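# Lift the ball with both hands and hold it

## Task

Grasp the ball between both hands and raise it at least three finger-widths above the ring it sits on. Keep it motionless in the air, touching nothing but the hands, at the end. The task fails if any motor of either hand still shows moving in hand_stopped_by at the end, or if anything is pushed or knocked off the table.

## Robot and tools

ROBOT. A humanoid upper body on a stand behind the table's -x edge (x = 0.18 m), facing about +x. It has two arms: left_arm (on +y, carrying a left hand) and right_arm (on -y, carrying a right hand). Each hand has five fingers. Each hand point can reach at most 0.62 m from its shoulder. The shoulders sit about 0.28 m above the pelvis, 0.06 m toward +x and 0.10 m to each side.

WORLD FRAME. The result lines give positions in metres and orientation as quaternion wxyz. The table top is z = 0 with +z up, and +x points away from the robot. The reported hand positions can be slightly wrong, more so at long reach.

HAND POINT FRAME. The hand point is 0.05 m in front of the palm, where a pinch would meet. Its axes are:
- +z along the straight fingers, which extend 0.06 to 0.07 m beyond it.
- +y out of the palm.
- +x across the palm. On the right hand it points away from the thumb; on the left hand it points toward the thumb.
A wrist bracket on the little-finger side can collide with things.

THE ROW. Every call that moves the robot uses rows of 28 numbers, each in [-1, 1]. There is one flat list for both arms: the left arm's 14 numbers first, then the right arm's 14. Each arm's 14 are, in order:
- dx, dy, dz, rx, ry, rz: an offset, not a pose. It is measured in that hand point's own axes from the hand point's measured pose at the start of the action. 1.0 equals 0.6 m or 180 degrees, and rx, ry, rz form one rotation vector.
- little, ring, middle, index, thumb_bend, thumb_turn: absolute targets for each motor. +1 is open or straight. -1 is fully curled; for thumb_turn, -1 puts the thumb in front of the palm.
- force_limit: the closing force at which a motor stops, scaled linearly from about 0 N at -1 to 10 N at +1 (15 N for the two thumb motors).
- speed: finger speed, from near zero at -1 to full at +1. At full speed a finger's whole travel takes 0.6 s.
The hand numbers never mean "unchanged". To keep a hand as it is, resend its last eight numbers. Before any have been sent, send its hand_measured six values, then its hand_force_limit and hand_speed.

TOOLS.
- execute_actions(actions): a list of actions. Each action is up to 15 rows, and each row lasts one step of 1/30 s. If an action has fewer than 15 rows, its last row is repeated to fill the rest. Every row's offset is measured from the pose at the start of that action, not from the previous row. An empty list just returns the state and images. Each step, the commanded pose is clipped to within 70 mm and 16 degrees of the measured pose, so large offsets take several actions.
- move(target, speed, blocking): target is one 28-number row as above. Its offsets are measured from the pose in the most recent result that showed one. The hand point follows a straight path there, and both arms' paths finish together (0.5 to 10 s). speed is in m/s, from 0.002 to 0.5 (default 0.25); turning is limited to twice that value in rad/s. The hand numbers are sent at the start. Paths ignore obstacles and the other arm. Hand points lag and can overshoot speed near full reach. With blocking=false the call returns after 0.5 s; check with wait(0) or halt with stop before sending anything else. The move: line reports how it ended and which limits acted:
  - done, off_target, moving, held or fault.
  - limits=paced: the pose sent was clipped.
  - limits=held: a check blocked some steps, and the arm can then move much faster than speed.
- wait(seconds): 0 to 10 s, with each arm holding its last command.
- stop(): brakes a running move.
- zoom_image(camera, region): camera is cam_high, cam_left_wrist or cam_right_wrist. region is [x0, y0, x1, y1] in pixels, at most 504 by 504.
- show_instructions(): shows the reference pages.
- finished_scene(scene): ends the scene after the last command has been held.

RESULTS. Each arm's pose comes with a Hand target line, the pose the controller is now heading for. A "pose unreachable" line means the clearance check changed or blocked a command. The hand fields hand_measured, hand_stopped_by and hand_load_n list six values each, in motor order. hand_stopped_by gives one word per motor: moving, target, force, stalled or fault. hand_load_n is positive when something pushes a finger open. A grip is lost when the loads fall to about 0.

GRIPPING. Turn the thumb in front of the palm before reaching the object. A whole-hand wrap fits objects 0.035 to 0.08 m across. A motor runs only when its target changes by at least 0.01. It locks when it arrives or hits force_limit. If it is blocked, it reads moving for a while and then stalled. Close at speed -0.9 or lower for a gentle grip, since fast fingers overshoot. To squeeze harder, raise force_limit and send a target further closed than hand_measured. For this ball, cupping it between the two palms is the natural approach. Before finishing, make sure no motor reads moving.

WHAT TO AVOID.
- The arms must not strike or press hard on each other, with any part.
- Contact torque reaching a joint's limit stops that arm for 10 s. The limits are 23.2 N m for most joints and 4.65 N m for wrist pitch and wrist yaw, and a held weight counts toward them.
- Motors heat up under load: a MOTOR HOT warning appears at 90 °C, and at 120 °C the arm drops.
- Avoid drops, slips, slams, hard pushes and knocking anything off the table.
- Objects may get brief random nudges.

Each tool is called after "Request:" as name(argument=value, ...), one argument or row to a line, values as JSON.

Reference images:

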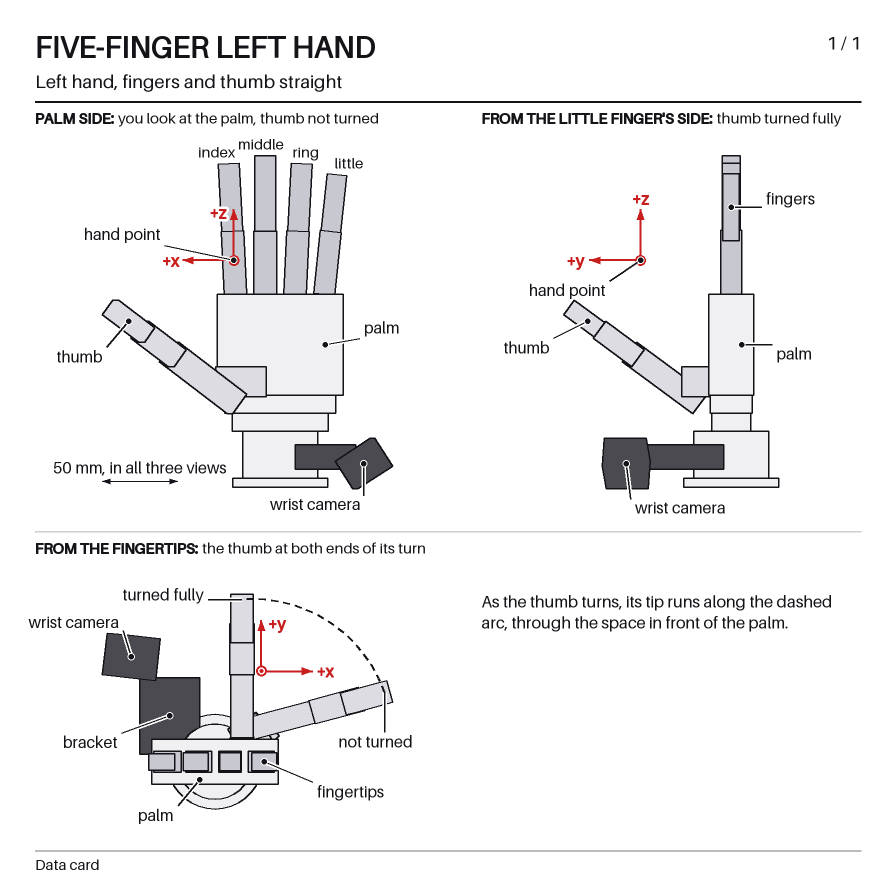

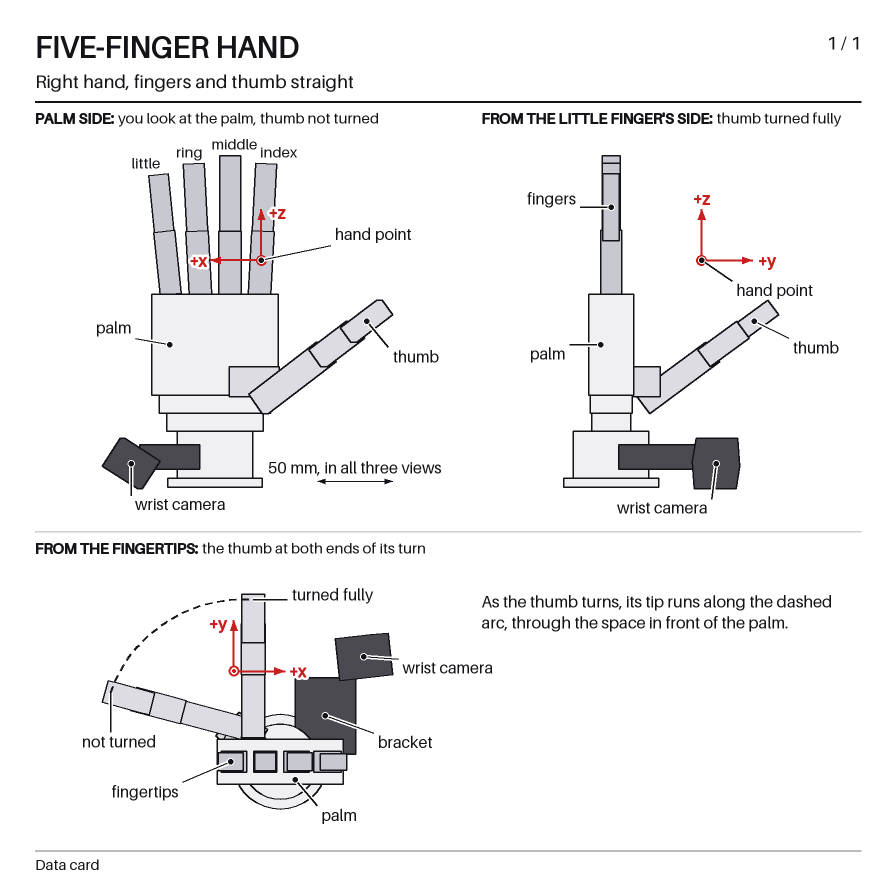

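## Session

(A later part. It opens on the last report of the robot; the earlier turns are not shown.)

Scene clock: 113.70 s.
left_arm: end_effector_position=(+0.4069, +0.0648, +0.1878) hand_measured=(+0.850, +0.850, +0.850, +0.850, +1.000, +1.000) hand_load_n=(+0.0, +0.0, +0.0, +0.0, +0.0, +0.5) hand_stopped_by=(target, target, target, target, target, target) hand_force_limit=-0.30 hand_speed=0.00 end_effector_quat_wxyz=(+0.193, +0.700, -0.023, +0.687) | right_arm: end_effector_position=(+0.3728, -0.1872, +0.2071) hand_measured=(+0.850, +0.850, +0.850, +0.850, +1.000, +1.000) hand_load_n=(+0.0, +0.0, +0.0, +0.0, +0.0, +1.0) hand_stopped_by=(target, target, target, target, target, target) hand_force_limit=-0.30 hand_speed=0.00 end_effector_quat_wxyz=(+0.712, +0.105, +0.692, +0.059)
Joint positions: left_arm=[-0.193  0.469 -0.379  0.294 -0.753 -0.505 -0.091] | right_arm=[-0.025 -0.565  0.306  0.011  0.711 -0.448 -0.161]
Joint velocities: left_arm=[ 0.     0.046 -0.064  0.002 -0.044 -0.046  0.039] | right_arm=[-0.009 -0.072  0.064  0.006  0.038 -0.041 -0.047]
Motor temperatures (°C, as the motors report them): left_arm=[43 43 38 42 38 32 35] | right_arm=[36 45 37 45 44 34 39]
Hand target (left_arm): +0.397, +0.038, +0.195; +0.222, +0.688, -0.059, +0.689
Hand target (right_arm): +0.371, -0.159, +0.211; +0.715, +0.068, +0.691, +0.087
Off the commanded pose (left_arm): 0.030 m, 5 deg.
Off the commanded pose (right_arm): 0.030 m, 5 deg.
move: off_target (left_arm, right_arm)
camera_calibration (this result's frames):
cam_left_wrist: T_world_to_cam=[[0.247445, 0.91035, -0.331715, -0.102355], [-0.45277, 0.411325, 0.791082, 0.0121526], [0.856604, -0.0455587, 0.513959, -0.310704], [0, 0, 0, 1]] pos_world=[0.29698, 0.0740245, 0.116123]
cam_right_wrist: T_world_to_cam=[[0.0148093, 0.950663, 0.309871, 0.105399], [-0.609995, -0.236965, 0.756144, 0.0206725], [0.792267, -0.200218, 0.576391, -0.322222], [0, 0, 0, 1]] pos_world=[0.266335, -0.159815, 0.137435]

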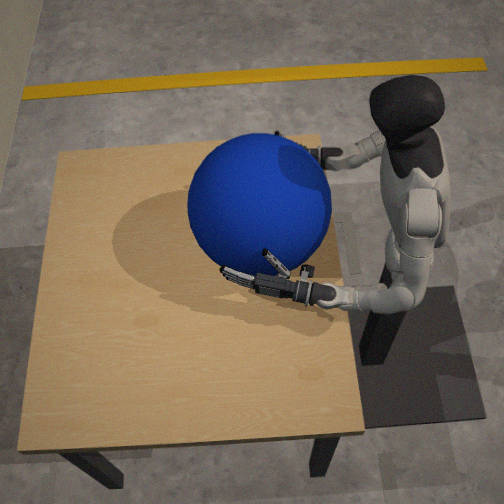

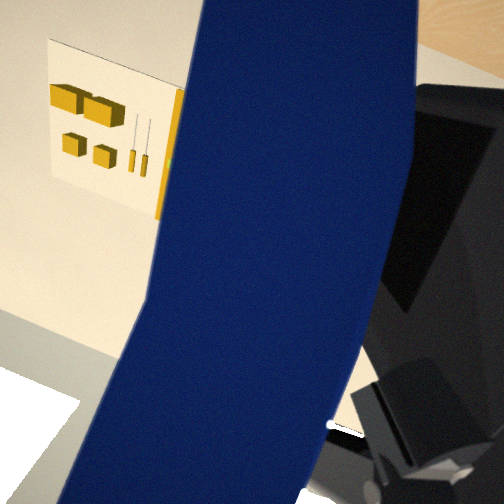

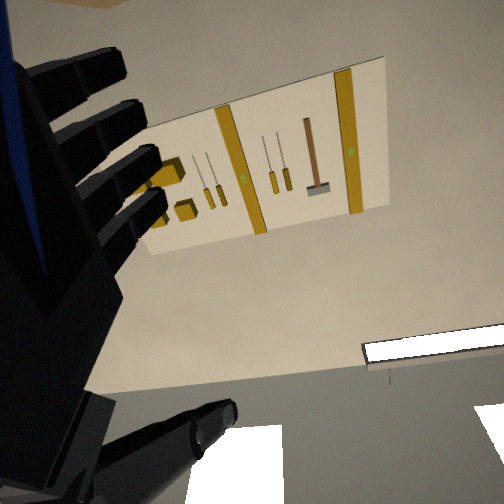

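Request:
execute_actions(
  actions=[
    [[0,0.052,0,-0.032,0,0,0.4,0.4,0.4,0.4,1,1,-0.7,-0.85,0,0.052,0,-0.032,0,0,0.4,0.4,0.4,0.4,1,1,-0.7,-0.85]],
  ],
)

Request:
wait(
  seconds=0.7,
)

Scene clock: 120.10 s.
left_arm: end_effector_position=(+0.4079, +0.0652, +0.1875) hand_measured=(+0.752, +0.784, +0.794, +0.760, +1.000, +1.000) hand_load_n=(+0.0, +1.0, +0.0, +2.0, +0.0, +0.5) hand_stopped_by=(moving, force, force, force, target, target) hand_force_limit=-0.70 hand_speed=-0.85 end_effector_quat_wxyz=(+0.195, +0.703, -0.020, +0.684) | right_arm: end_effector_position=(+0.3755, -0.1858, +0.2092) hand_measured=(+0.750, +0.752, +0.760, +0.750, +1.000, +1.000) hand_load_n=(+0.0, +1.5, +0.5, +0.0, +0.0, +0.5) hand_stopped_by=(moving, force, force, moving, target, target) hand_force_limit=-0.70 hand_speed=-0.85 end_effector_quat_wxyz=(+0.713, +0.104, +0.691, +0.064)
Joint positions: left_arm=[-0.204  0.498 -0.419  0.292 -0.791 -0.516 -0.071] | right_arm=[-0.048 -0.593  0.34   0.018  0.74  -0.464 -0.174]
Joint velocities: left_arm=[ 0.     0.043 -0.074  0.002 -0.043 -0.044  0.04 ] | right_arm=[-0.028 -0.044  0.055  0.012  0.028 -0.044 -0.036]
Motor temperatures (°C, as the motors report them): left_arm=[44 42 38 43 39 33 37] | right_arm=[38 45 37 45 44 34 42]
Hand target (left_arm): +0.397, +0.037, +0.195; +0.228, +0.689, -0.058, +0.685
Hand target (right_arm): +0.374, -0.158, +0.214; +0.716, +0.069, +0.688, +0.094
Off the commanded pose (left_arm): 0.032 m, 6 deg.
Off the commanded pose (right_arm): 0.029 m, 5 deg.
camera_calibration (this result's frames):
cam_left_wrist: T_world_to_cam=[[0.244732, 0.908466, -0.338815, -0.100514], [-0.444978, 0.415704, 0.793212, 0.00885698], [0.861453, -0.043359, 0.505983, -0.311968], [0, 0, 0, 1]] pos_world=[0.297286, 0.074105, 0.11677]
cam_right_wrist: T_world_to_cam=[[0.00510643, 0.949041, 0.315112, 0.105623], [-0.610248, -0.246679, 0.752826, 0.0200769], [0.792194, -0.196141, 0.577891, -0.324823], [0, 0, 0, 1]] pos_world=[0.269035, -0.158999, 0.139315]

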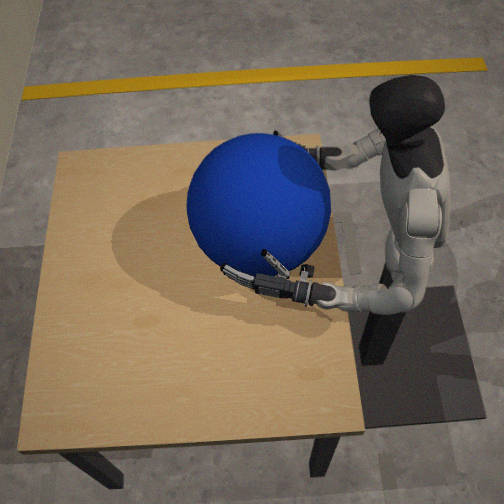

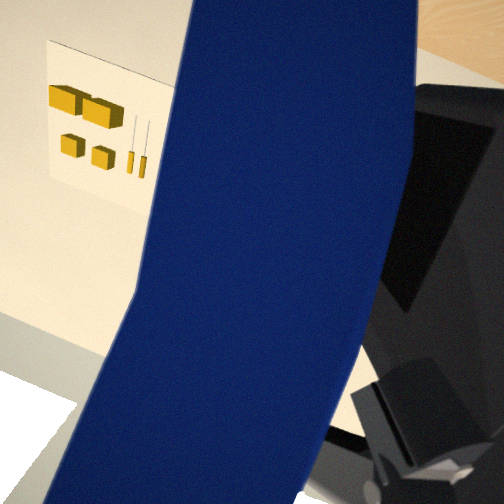

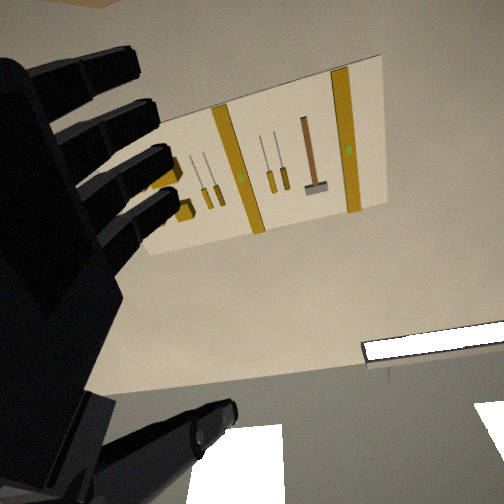

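Scene clock: 120.80 s.
left_arm: end_effector_position=(+0.4078, +0.0652, +0.1874) hand_measured=(+0.726, +0.784, +0.794, +0.760, +1.000, +1.000) hand_load_n=(+1.5, +0.5, +0.0, +1.5, +0.0, +0.5) hand_stopped_by=(force, force, force, force, target, target) hand_force_limit=-0.70 hand_speed=-0.85 end_effector_quat_wxyz=(+0.195, +0.703, -0.021, +0.684) | right_arm: end_effector_position=(+0.3758, -0.1862, +0.2091) hand_measured=(+0.686, +0.752, +0.760, +0.718, +1.000, +1.000) hand_load_n=(+2.0, +0.0, +0.0, +2.0, +0.5, +0.5) hand_stopped_by=(force, force, force, force, target, target) hand_force_limit=-0.70 hand_speed=-0.85 end_effector_quat_wxyz=(+0.712, +0.104, +0.691, +0.063)
Joint positions: left_arm=[-0.205  0.502 -0.424  0.293 -0.793 -0.519 -0.068] | right_arm=[-0.05  -0.597  0.344  0.02   0.741 -0.467 -0.178]
Joint velocities: left_arm=[ 0.003 -0.005 -0.002 -0.003  0.002  0.     0.   ] | right_arm=[ 0.    -0.002  0.014 -0.009  0.     0.     0.   ]
Motor temperatures (°C, as the motors report them): left_arm=[45 42 38 43 39 33 37] | right_arm=[38 45 37 45 44 34 42]
Hand target (left_arm): +0.397, +0.037, +0.195; +0.228, +0.689, -0.058, +0.685
Hand target (right_arm): +0.374, -0.158, +0.214; +0.716, +0.069, +0.688, +0.094
Off the commanded pose (left_arm): 0.032 m, 6 deg.
Off the commanded pose (right_arm): 0.030 m, 5 deg.
wait: 0.70 s; at rest by 0.40 s
camera_calibration (this result's frames):
cam_left_wrist: T_world_to_cam=[[0.245247, 0.909025, -0.336938, -0.101109], [-0.445261, 0.414343, 0.793765, 0.00900012], [0.86116, -0.044643, 0.50637, -0.311776], [0, 0, 0, 1]] pos_world=[0.297294, 0.0742627, 0.116663]
cam_right_wrist: T_world_to_cam=[[0.0069466, 0.949447, 0.31385, 0.105707], [-0.610225, -0.244619, 0.753516, 0.0204752], [0.792197, -0.196754, 0.577677, -0.325102], [0, 0, 0, 1]] pos_world=[0.269305, -0.15932, 0.139199]

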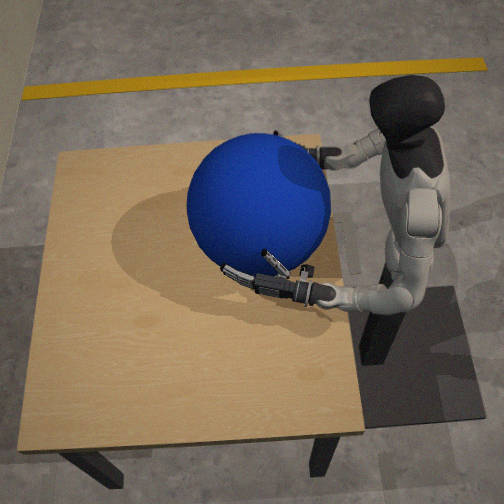

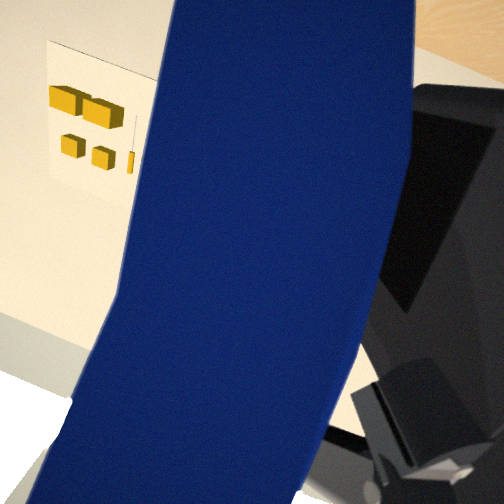

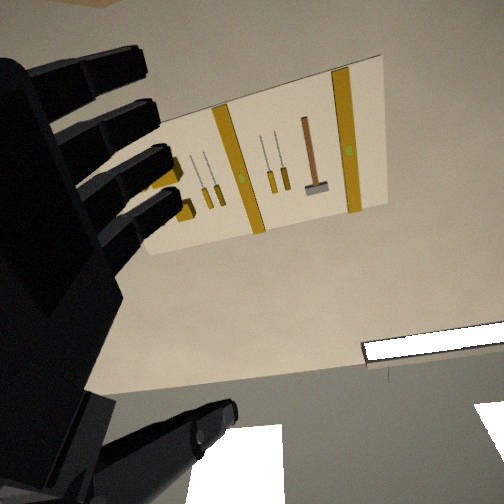

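Request:
execute_actions(
  actions=[
    [[0.001,0.056,0,-0.034,0,0,0.4,0.4,0.4,0.4,1,1,-0.7,-0.85,-0.001,0.056,0,-0.034,0,0,0.4,0.4,0.4,0.4,1,1,-0.7,-0.85],[0.003,0.059,0,-0.036,0,0,0.4,0.4,0.4,0.4,1,1,-0.7,-0.85,-0.003,0.059,0,-0.036,0,0,0.4,0.4,0.4,0.4,1,1,-0.7,-0.85],[0.006,0.063,0,-0.038,0,0,0.4,0.4,0.4,0.4,1,1,-0.7,-0.85,-0.006,0.063,0,-0.038,0,0,0.4,0.4,0.4,0.4,1,1,-0.7,-0.85],[0.01,0.067,0,-0.04,0,0,0.4,0.4,0.4,0.4,1,1,-0.7,-0.85,-0.01,0.067,0,-0.04,0,0,0.4,0.4,0.4,0.4,1,1,-0.7,-0.85],[0.015,0.069,0,-0.04,0,0,0.4,0.4,0.4,0.4,1,1,-0.7,-0.85,-0.015,0.069,0,-0.04,0,0,0.4,0.4,0.4,0.4,1,1,-0.7,-0.85],[0.02,0.07,0,-0.04,0,0,0.4,0.4,0.4,0.4,1,1,-0.7,-0.85,-0.02,0.07,0,-0.04,0,0,0.4,0.4,0.4,0.4,1,1,-0.7,-0.85],[0.025,0.071,0,-0.04,0,0,0.4,0.4,0.4,0.4,1,1,-0.7,-0.85,-0.025,0.071,0,-0.04,0,0,0.4,0.4,0.4,0.4,1,1,-0.7,-0.85],[0.03,0.072,0,-0.04,0,0,0.4,0.4,0.4,0.4,1,1,-0.7,-0.85,-0.03,0.072,0,-0.04,0,0,0.4,0.4,0.4,0.4,1,1,-0.7,-0.85],[0.035,0.074,0,-0.04,0,0,0.4,0.4,0.4,0.4,1,1,-0.7,-0.85,-0.035,0.074,0,-0.04,0,0,0.4,0.4,0.4,0.4,1,1,-0.7,-0.85],[0.04,0.075,0,-0.04,0,0,0.4,0.4,0.4,0.4,1,1,-0.7,-0.85,-0.04,0.075,0,-0.04,0,0,0.4,0.4,0.4,0.4,1,1,-0.7,-0.85],[0.045,0.076,0,-0.04,0,0,0.4,0.4,0.4,0.4,1,1,-0.7,-0.85,-0.045,0.076,0,-0.04,0,0,0.4,0.4,0.4,0.4,1,1,-0.7,-0.85],[0.05,0.077,0,-0.04,0,0,0.4,0.4,0.4,0.4,1,1,-0.7,-0.85,-0.05,0.077,0,-0.04,0,0,0.4,0.4,0.4,0.4,1,1,-0.7,-0.85],[0.055,0.079,0,-0.04,0,0,0.4,0.4,0.4,0.4,1,1,-0.7,-0.85,-0.055,0.079,0,-0.04,0,0,0.4,0.4,0.4,0.4,1,1,-0.7,-0.85],[0.059,0.08,0,-0.04,0,0,0.4,0.4,0.4,0.4,1,1,-0.7,-0.85,-0.059,0.08,0,-0.04,0,0,0.4,0.4,0.4,0.4,1,1,-0.7,-0.85],[0.062,0.08,0,-0.04,0,0,0.4,0.4,0.4,0.4,1,1,-0.7,-0.85,-0.062,0.08,0,-0.04,0,0,0.4,0.4,0.4,0.4,1,1,-0.7,-0.85]],
  ],
)

Request:
wait(
  seconds=0.5,
)

Scene clock: 132.03 s.
left_arm: end_effector_position=(+0.4125, +0.0703, +0.2281) hand_measured=(+0.726, +0.786, +0.794, +0.760, +1.000, +1.000) hand_load_n=(+7.0, +3.5, +0.0, +0.5, +0.0, +0.0) hand_stopped_by=(force, force, force, force, target, target) hand_force_limit=-0.70 hand_speed=-0.85 end_effector_quat_wxyz=(+0.191, +0.693, -0.015, +0.695) | right_arm: end_effector_position=(+0.3805, -0.1810, +0.2488) hand_measured=(+0.686, +0.752, +0.760, +0.718, +1.000, +1.000) hand_load_n=(+5.5, +1.0, +0.0, +3.0, +0.0, +0.0) hand_stopped_by=(force, force, force, force, target, target) hand_force_limit=-0.70 hand_speed=-0.85 end_effector_quat_wxyz=(+0.721, +0.097, +0.682, +0.069)
Joint positions: left_arm=[-0.195  0.65  -0.448  0.053 -0.858 -0.44   0.086] | right_arm=[-0.065 -0.727  0.357 -0.185  0.802 -0.376 -0.305]
Joint velocities: left_arm=[-0.009  0.436 -0.044 -0.655 -0.17   0.225  0.422] | right_arm=[-0.028 -0.388 -0.017 -0.572  0.186  0.218 -0.38 ]
Motor temperatures (°C, as the motors report them): left_arm=[47 42 38 44 39 33 42] | right_arm=[40 45 37 47 44 33 47]
Hand target (left_arm): +0.393, +0.033, +0.234; +0.236, +0.687, -0.066, +0.684
Hand target (right_arm): +0.375, -0.148, +0.255; +0.717, +0.057, +0.686, +0.108
Off the commanded pose (left_arm): 0.044 m, 8 deg.
Off the commanded pose (right_arm): 0.034 m, 6 deg.
camera_calibration (this result's frames):
cam_left_wrist: T_world_to_cam=[[0.238301, 0.910942, -0.336744, -0.0905468], [-0.473676, 0.411712, 0.77854, -0.00793156], [0.847847, -0.0260189, 0.529603, -0.337298], [0, 0, 0, 1]] pos_world=[0.303798, 0.0769723, 0.154318]
cam_right_wrist: T_world_to_cam=[[-0.0165005, 0.950245, 0.311065, 0.0980102], [-0.626022, -0.2524, 0.737829, 0.00318525], [0.779631, -0.182559, 0.599039, -0.348782], [0, 0, 0, 1]] pos_world=[0.275533, -0.156003, 0.176097]

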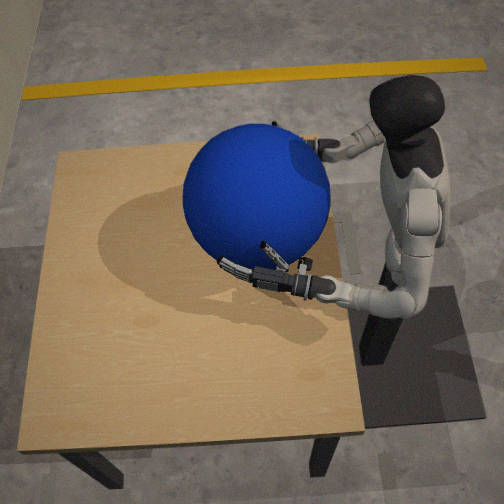

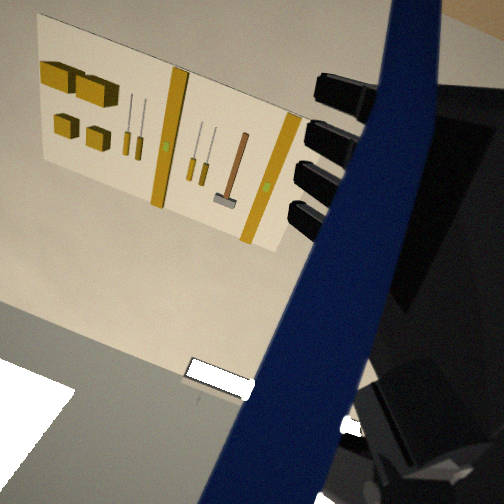

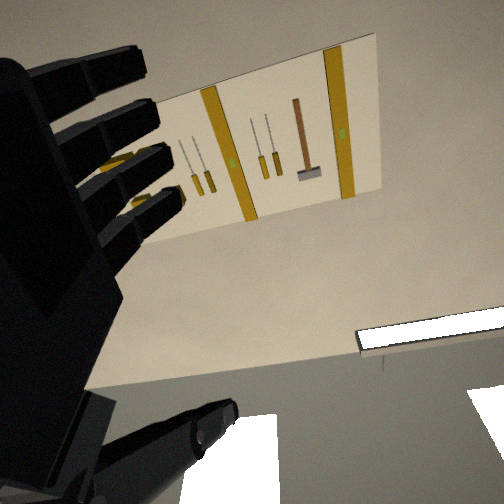

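Scene clock: 132.53 s.
left_arm: end_effector_position=(+0.4126, +0.0705, +0.2311) hand_measured=(+0.726, +0.786, +0.794, +0.760, +1.000, +1.000) hand_load_n=(+7.0, +3.0, +0.0, +0.5, +0.0, +0.0) hand_stopped_by=(force, force, force, force, target, target) hand_force_limit=-0.70 hand_speed=-0.85 end_effector_quat_wxyz=(+0.189, +0.697, -0.015, +0.692) | right_arm: end_effector_position=(+0.3808, -0.1806, +0.2518) hand_measured=(+0.686, +0.752, +0.760, +0.718, +1.000, +1.000) hand_load_n=(+5.5, +1.0, +0.0, +3.0, +0.0, +0.0) hand_stopped_by=(force, force, force, force, target, target) hand_force_limit=-0.70 hand_speed=-0.85 end_effector_quat_wxyz=(+0.717, +0.097, +0.686, +0.070)
Joint positions: left_arm=[-0.192  0.679 -0.456  0.014 -0.873 -0.42   0.115] | right_arm=[-0.064 -0.752  0.358 -0.219  0.819 -0.354 -0.328]
Joint velocities: left_arm=[ 0.003 -0.002  0.002 -0.006  0.003  0.     0.   ] | right_arm=[-0.005 -0.002  0.     0.     0.006  0.     0.   ]
Motor temperatures (°C, as the motors report them): left_arm=[47 42 38 45 39 33 43] | right_arm=[40 45 37 47 44 34 47]
Hand target (left_arm): +0.393, +0.033, +0.234; +0.236, +0.687, -0.066, +0.684
Hand target (right_arm): +0.375, -0.148, +0.255; +0.717, +0.057, +0.686, +0.108
Off the commanded pose (left_arm): 0.044 m, 8 deg.
Off the commanded pose (right_arm): 0.033 m, 6 deg.
wait: 0.50 s; at rest by 0.37 s
camera_calibration (this result's frames):
cam_left_wrist: T_world_to_cam=[[0.233821, 0.912312, -0.336177, -0.0881296], [-0.466124, 0.40862, 0.784702, -0.0146847], [0.853262, -0.0267794, 0.520795, -0.339079], [0, 0, 0, 1]] pos_world=[0.303085, 0.0773218, 0.158486]
cam_right_wrist: T_world_to_cam=[[-0.014211, 0.949934, 0.312126, 0.0955296], [-0.61787, -0.253771, 0.744203, -0.00369751], [0.786152, -0.182277, 0.590542, -0.350966], [0, 0, 0, 1]] pos_world=[0.274986, -0.155658, 0.180195]

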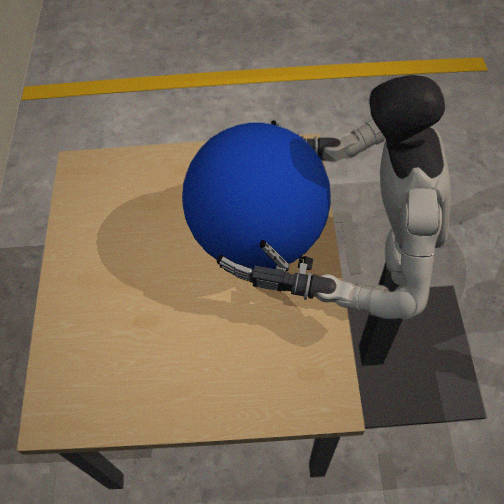

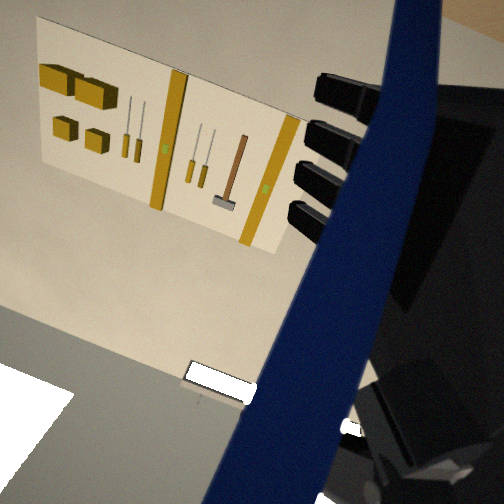

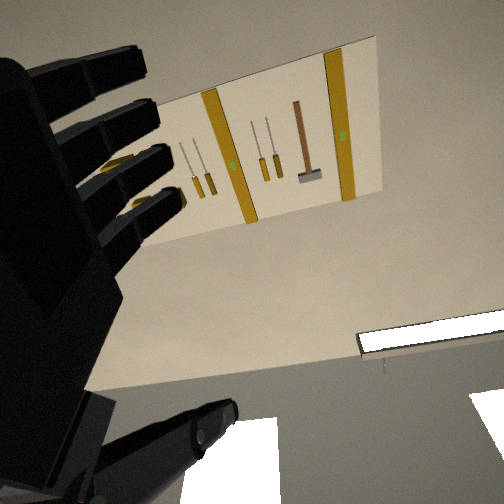

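Request:
execute_actions(
  actions=[
    [[-0.008,0.066,-0.01,-0.041,0,0,0.4,0.4,0.4,0.4,1,1,-0.7,-0.85,0.006,0.053,-0.01,-0.033,0,0,0.4,0.4,0.4,0.4,1,1,-0.7,-0.85],[-0.005,0.066,-0.01,-0.041,0,0,0.4,0.4,0.4,0.4,1,1,-0.7,-0.85,0.003,0.053,-0.01,-0.033,0,0,0.4,0.4,0.4,0.4,1,1,-0.7,-0.85],[-0.001,0.067,-0.01,-0.041,0,0,0.4,0.4,0.4,0.4,1,1,-0.7,-0.85,-0.001,0.054,-0.01,-0.033,0,0,0.4,0.4,0.4,0.4,1,1,-0.7,-0.85],[0.004,0.068,-0.01,-0.041,0,0,0.4,0.4,0.4,0.4,1,1,-0.7,-0.85,-0.006,0.055,-0.01,-0.033,0,0,0.4,0.4,0.4,0.4,1,1,-0.7,-0.85],[0.01,0.07,-0.01,-0.041,0,0,0.4,0.4,0.4,0.4,1,1,-0.7,-0.85,-0.012,0.057,-0.01,-0.033,0,0,0.4,0.4,0.4,0.4,1,1,-0.7,-0.85],[0.016,0.071,-0.01,-0.041,0,0,0.4,0.4,0.4,0.4,1,1,-0.7,-0.85,-0.018,0.058,-0.01,-0.033,0,0,0.4,0.4,0.4,0.4,1,1,-0.7,-0.85],[0.022,0.073,-0.01,-0.041,0,0,0.4,0.4,0.4,0.4,1,1,-0.7,-0.85,-0.024,0.06,-0.01,-0.033,0,0,0.4,0.4,0.4,0.4,1,1,-0.7,-0.85],[0.028,0.074,-0.01,-0.041,0,0,0.4,0.4,0.4,0.4,1,1,-0.7,-0.85,-0.03,0.061,-0.01,-0.033,0,0,0.4,0.4,0.4,0.4,1,1,-0.7,-0.85],[0.034,0.076,-0.01,-0.041,0,0,0.4,0.4,0.4,0.4,1,1,-0.7,-0.85,-0.036,0.063,-0.01,-0.033,0,0,0.4,0.4,0.4,0.4,1,1,-0.7,-0.85],[0.04,0.077,-0.01,-0.041,0,0,0.4,0.4,0.4,0.4,1,1,-0.7,-0.85,-0.042,0.064,-0.01,-0.033,0,0,0.4,0.4,0.4,0.4,1,1,-0.7,-0.85],[0.046,0.079,-0.01,-0.041,0,0,0.4,0.4,0.4,0.4,1,1,-0.7,-0.85,-0.048,0.066,-0.01,-0.033,0,0,0.4,0.4,0.4,0.4,1,1,-0.7,-0.85],[0.052,0.08,-0.01,-0.041,0,0,0.4,0.4,0.4,0.4,1,1,-0.7,-0.85,-0.054,0.067,-0.01,-0.033,0,0,0.4,0.4,0.4,0.4,1,1,-0.7,-0.85],[0.057,0.081,-0.01,-0.041,0,0,0.4,0.4,0.4,0.4,1,1,-0.7,-0.85,-0.059,0.068,-0.01,-0.033,0,0,0.4,0.4,0.4,0.4,1,1,-0.7,-0.85],[0.061,0.082,-0.01,-0.041,0,0,0.4,0.4,0.4,0.4,1,1,-0.7,-0.85,-0.063,0.069,-0.01,-0.033,0,0,0.4,0.4,0.4,0.4,1,1,-0.7,-0.85],[0.064,0.083,-0.01,-0.041,0,0,0.4,0.4,0.4,0.4,1,1,-0.7,-0.85,-0.066,0.07,-0.01,-0.033,0,0,0.4,0.4,0.4,0.4,1,1,-0.7,-0.85]],
  ],
)

Request:
wait(
  seconds=0.8,
)

Scene clock: 147.37 s.
left_arm: end_effector_position=(+0.4111, +0.0732, +0.2678) hand_measured=(+0.726, +0.786, +0.794, +0.760, +1.000, +1.000) hand_load_n=(+6.5, +2.5, +0.0, +0.0, +0.0, +0.5) hand_stopped_by=(force, force, force, force, target, target) hand_force_limit=-0.70 hand_speed=-0.85 end_effector_quat_wxyz=(+0.186, +0.692, -0.015, +0.697) | right_arm: end_effector_position=(+0.3788, -0.1781, +0.2881) hand_measured=(+0.686, +0.752, +0.760, +0.718, +1.000, +1.000) hand_load_n=(+4.5, +0.5, +0.0, +2.5, +0.0, +0.5) hand_stopped_by=(force, force, force, force, target, target) hand_force_limit=-0.70 hand_speed=-0.85 end_effector_quat_wxyz=(+0.721, +0.094, +0.683, +0.071)
Joint positions: left_arm=[-0.189  0.84  -0.465 -0.195 -0.955 -0.369  0.252] | right_arm=[-0.068 -0.897  0.345 -0.41   0.907 -0.29  -0.458]
Joint velocities: left_arm=[ 0.     0.437 -0.003 -0.522 -0.261  0.145  0.359] | right_arm=[-0.061 -0.402 -0.058 -0.474  0.307  0.188 -0.336]
Motor temperatures (°C, as the motors report them): left_arm=[52 42 38 53 39 38 64] | right_arm=[45 45 36 54 44 44 65]
Hand target (left_arm): +0.392, +0.039, +0.279; +0.231, +0.682, -0.061, +0.691
Hand target (right_arm): +0.372, -0.148, +0.298; +0.721, +0.057, +0.683, +0.106
Off the commanded pose (left_arm): 0.043 m, 8 deg.
Off the commanded pose (right_arm): 0.032 m, 6 deg.
camera_calibration (this result's frames):
cam_left_wrist: T_world_to_cam=[[0.232427, 0.914737, -0.330504, -0.0790223], [-0.479126, 0.403403, 0.779554, -0.0381844], [0.846413, -0.0228365, 0.532037, -0.35736], [0, 0, 0, 1]] pos_world=[0.302546, 0.0795275, 0.193778]
cam_right_wrist: T_world_to_cam=[[-0.0215107, 0.950681, 0.309423, 0.0853745], [-0.624478, -0.254469, 0.738426, -0.027296], [0.780746, -0.177344, 0.599153, -0.369899], [0, 0, 0, 1]] pos_world=[0.273588, -0.153709, 0.215365]

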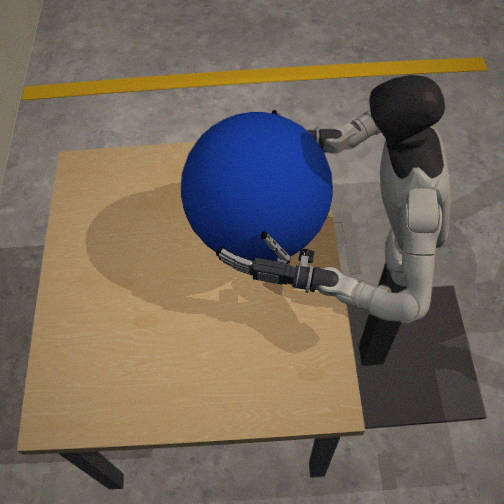

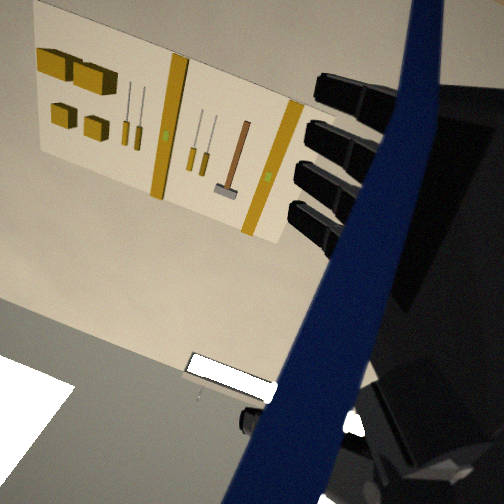

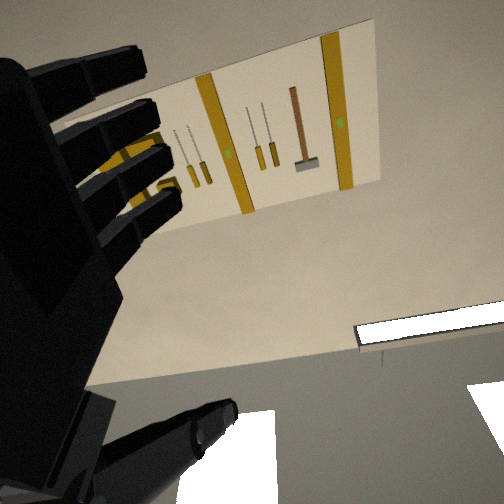

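Scene clock: 148.17 s.
left_arm: end_effector_position=(+0.4117, +0.0735, +0.2746) hand_measured=(+0.726, +0.786, +0.794, +0.760, +1.000, +1.000) hand_load_n=(+6.5, +2.5, +0.0, +0.0, +0.0, +0.5) hand_stopped_by=(force, force, force, force, target, target) hand_force_limit=-0.70 hand_speed=-0.85 end_effector_quat_wxyz=(+0.185, +0.692, -0.015, +0.698) | right_arm: end_effector_position=(+0.3792, -0.1777, +0.2948) hand_measured=(+0.686, +0.752, +0.760, +0.718, +1.000, +1.000) hand_load_n=(+4.5, +0.0, +0.0, +2.5, -0.5, +0.5) hand_stopped_by=(force, force, force, force, target, target) hand_force_limit=-0.70 hand_speed=-0.85 end_effector_quat_wxyz=(+0.721, +0.094, +0.682, +0.071)
Joint positions: left_arm=[-0.194  0.868 -0.464 -0.227 -0.972 -0.358  0.275] | right_arm=[-0.074 -0.923  0.34  -0.439  0.927 -0.277 -0.48 ]
Joint velocities: left_arm=[-0.003  0.008  0.     0.006  0.003  0.     0.   ] | right_arm=[-0.009 -0.006 -0.003 -0.002  0.     0.     0.   ]
Motor temperatures (°C, as the motors report them): left_arm=[52 42 38 54 39 38 65] | right_arm=[45 45 36 55 44 44 65]
Hand target (left_arm): +0.392, +0.039, +0.279; +0.231, +0.682, -0.061, +0.691
Hand target (right_arm): +0.372, -0.148, +0.298; +0.721, +0.057, +0.683, +0.106
Off the commanded pose (left_arm): 0.042 m, 8 deg.
Off the commanded pose (right_arm): 0.030 m, 6 deg.
wait: 0.80 s; at rest by 0.27 s
camera_calibration (this result's frames):
cam_left_wrist: T_world_to_cam=[[0.231903, 0.915503, -0.328746, -0.0775155], [-0.481392, 0.401686, 0.779045, -0.0421647], [0.845271, -0.0224072, 0.533868, -0.361493], [0, 0, 0, 1]] pos_world=[0.303237, 0.0798026, 0.200355]
cam_right_wrist: T_world_to_cam=[[-0.0225089, 0.950822, 0.30892, 0.0835284], [-0.625385, -0.254468, 0.737658, -0.031267], [0.779992, -0.17659, 0.600357, -0.374071], [0, 0, 0, 1]] pos_world=[0.274099, -0.153434, 0.221837]

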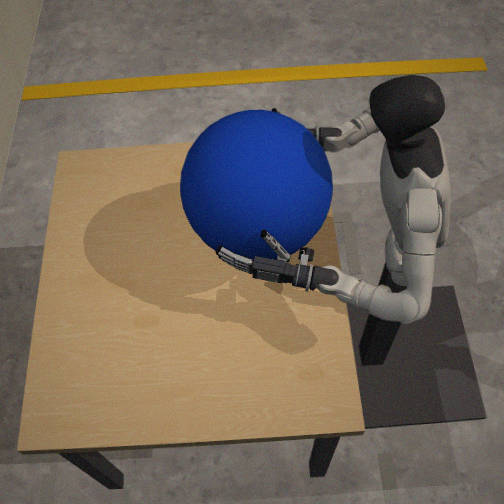

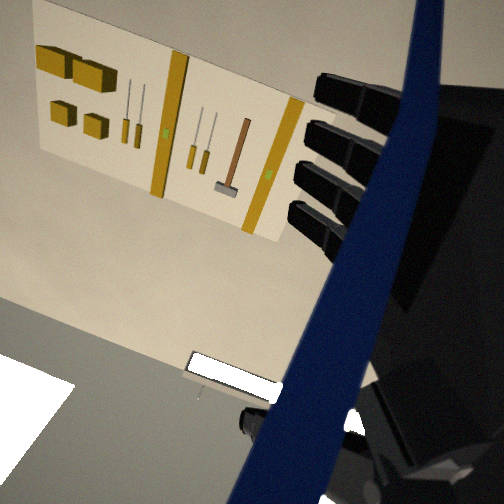

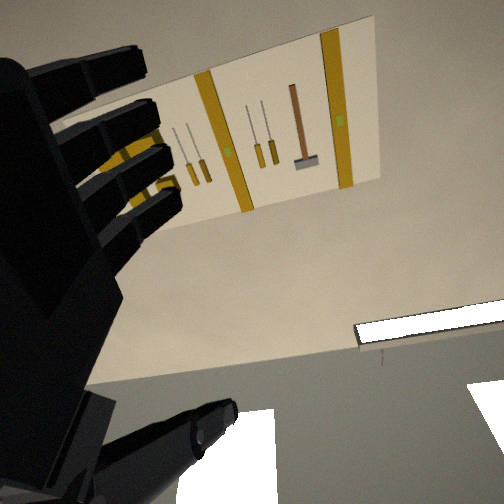

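Lifted about 8.6 cm and holding still.

Request:
finished_scene(
  scene=1,
)

The scene is finished: the task was done.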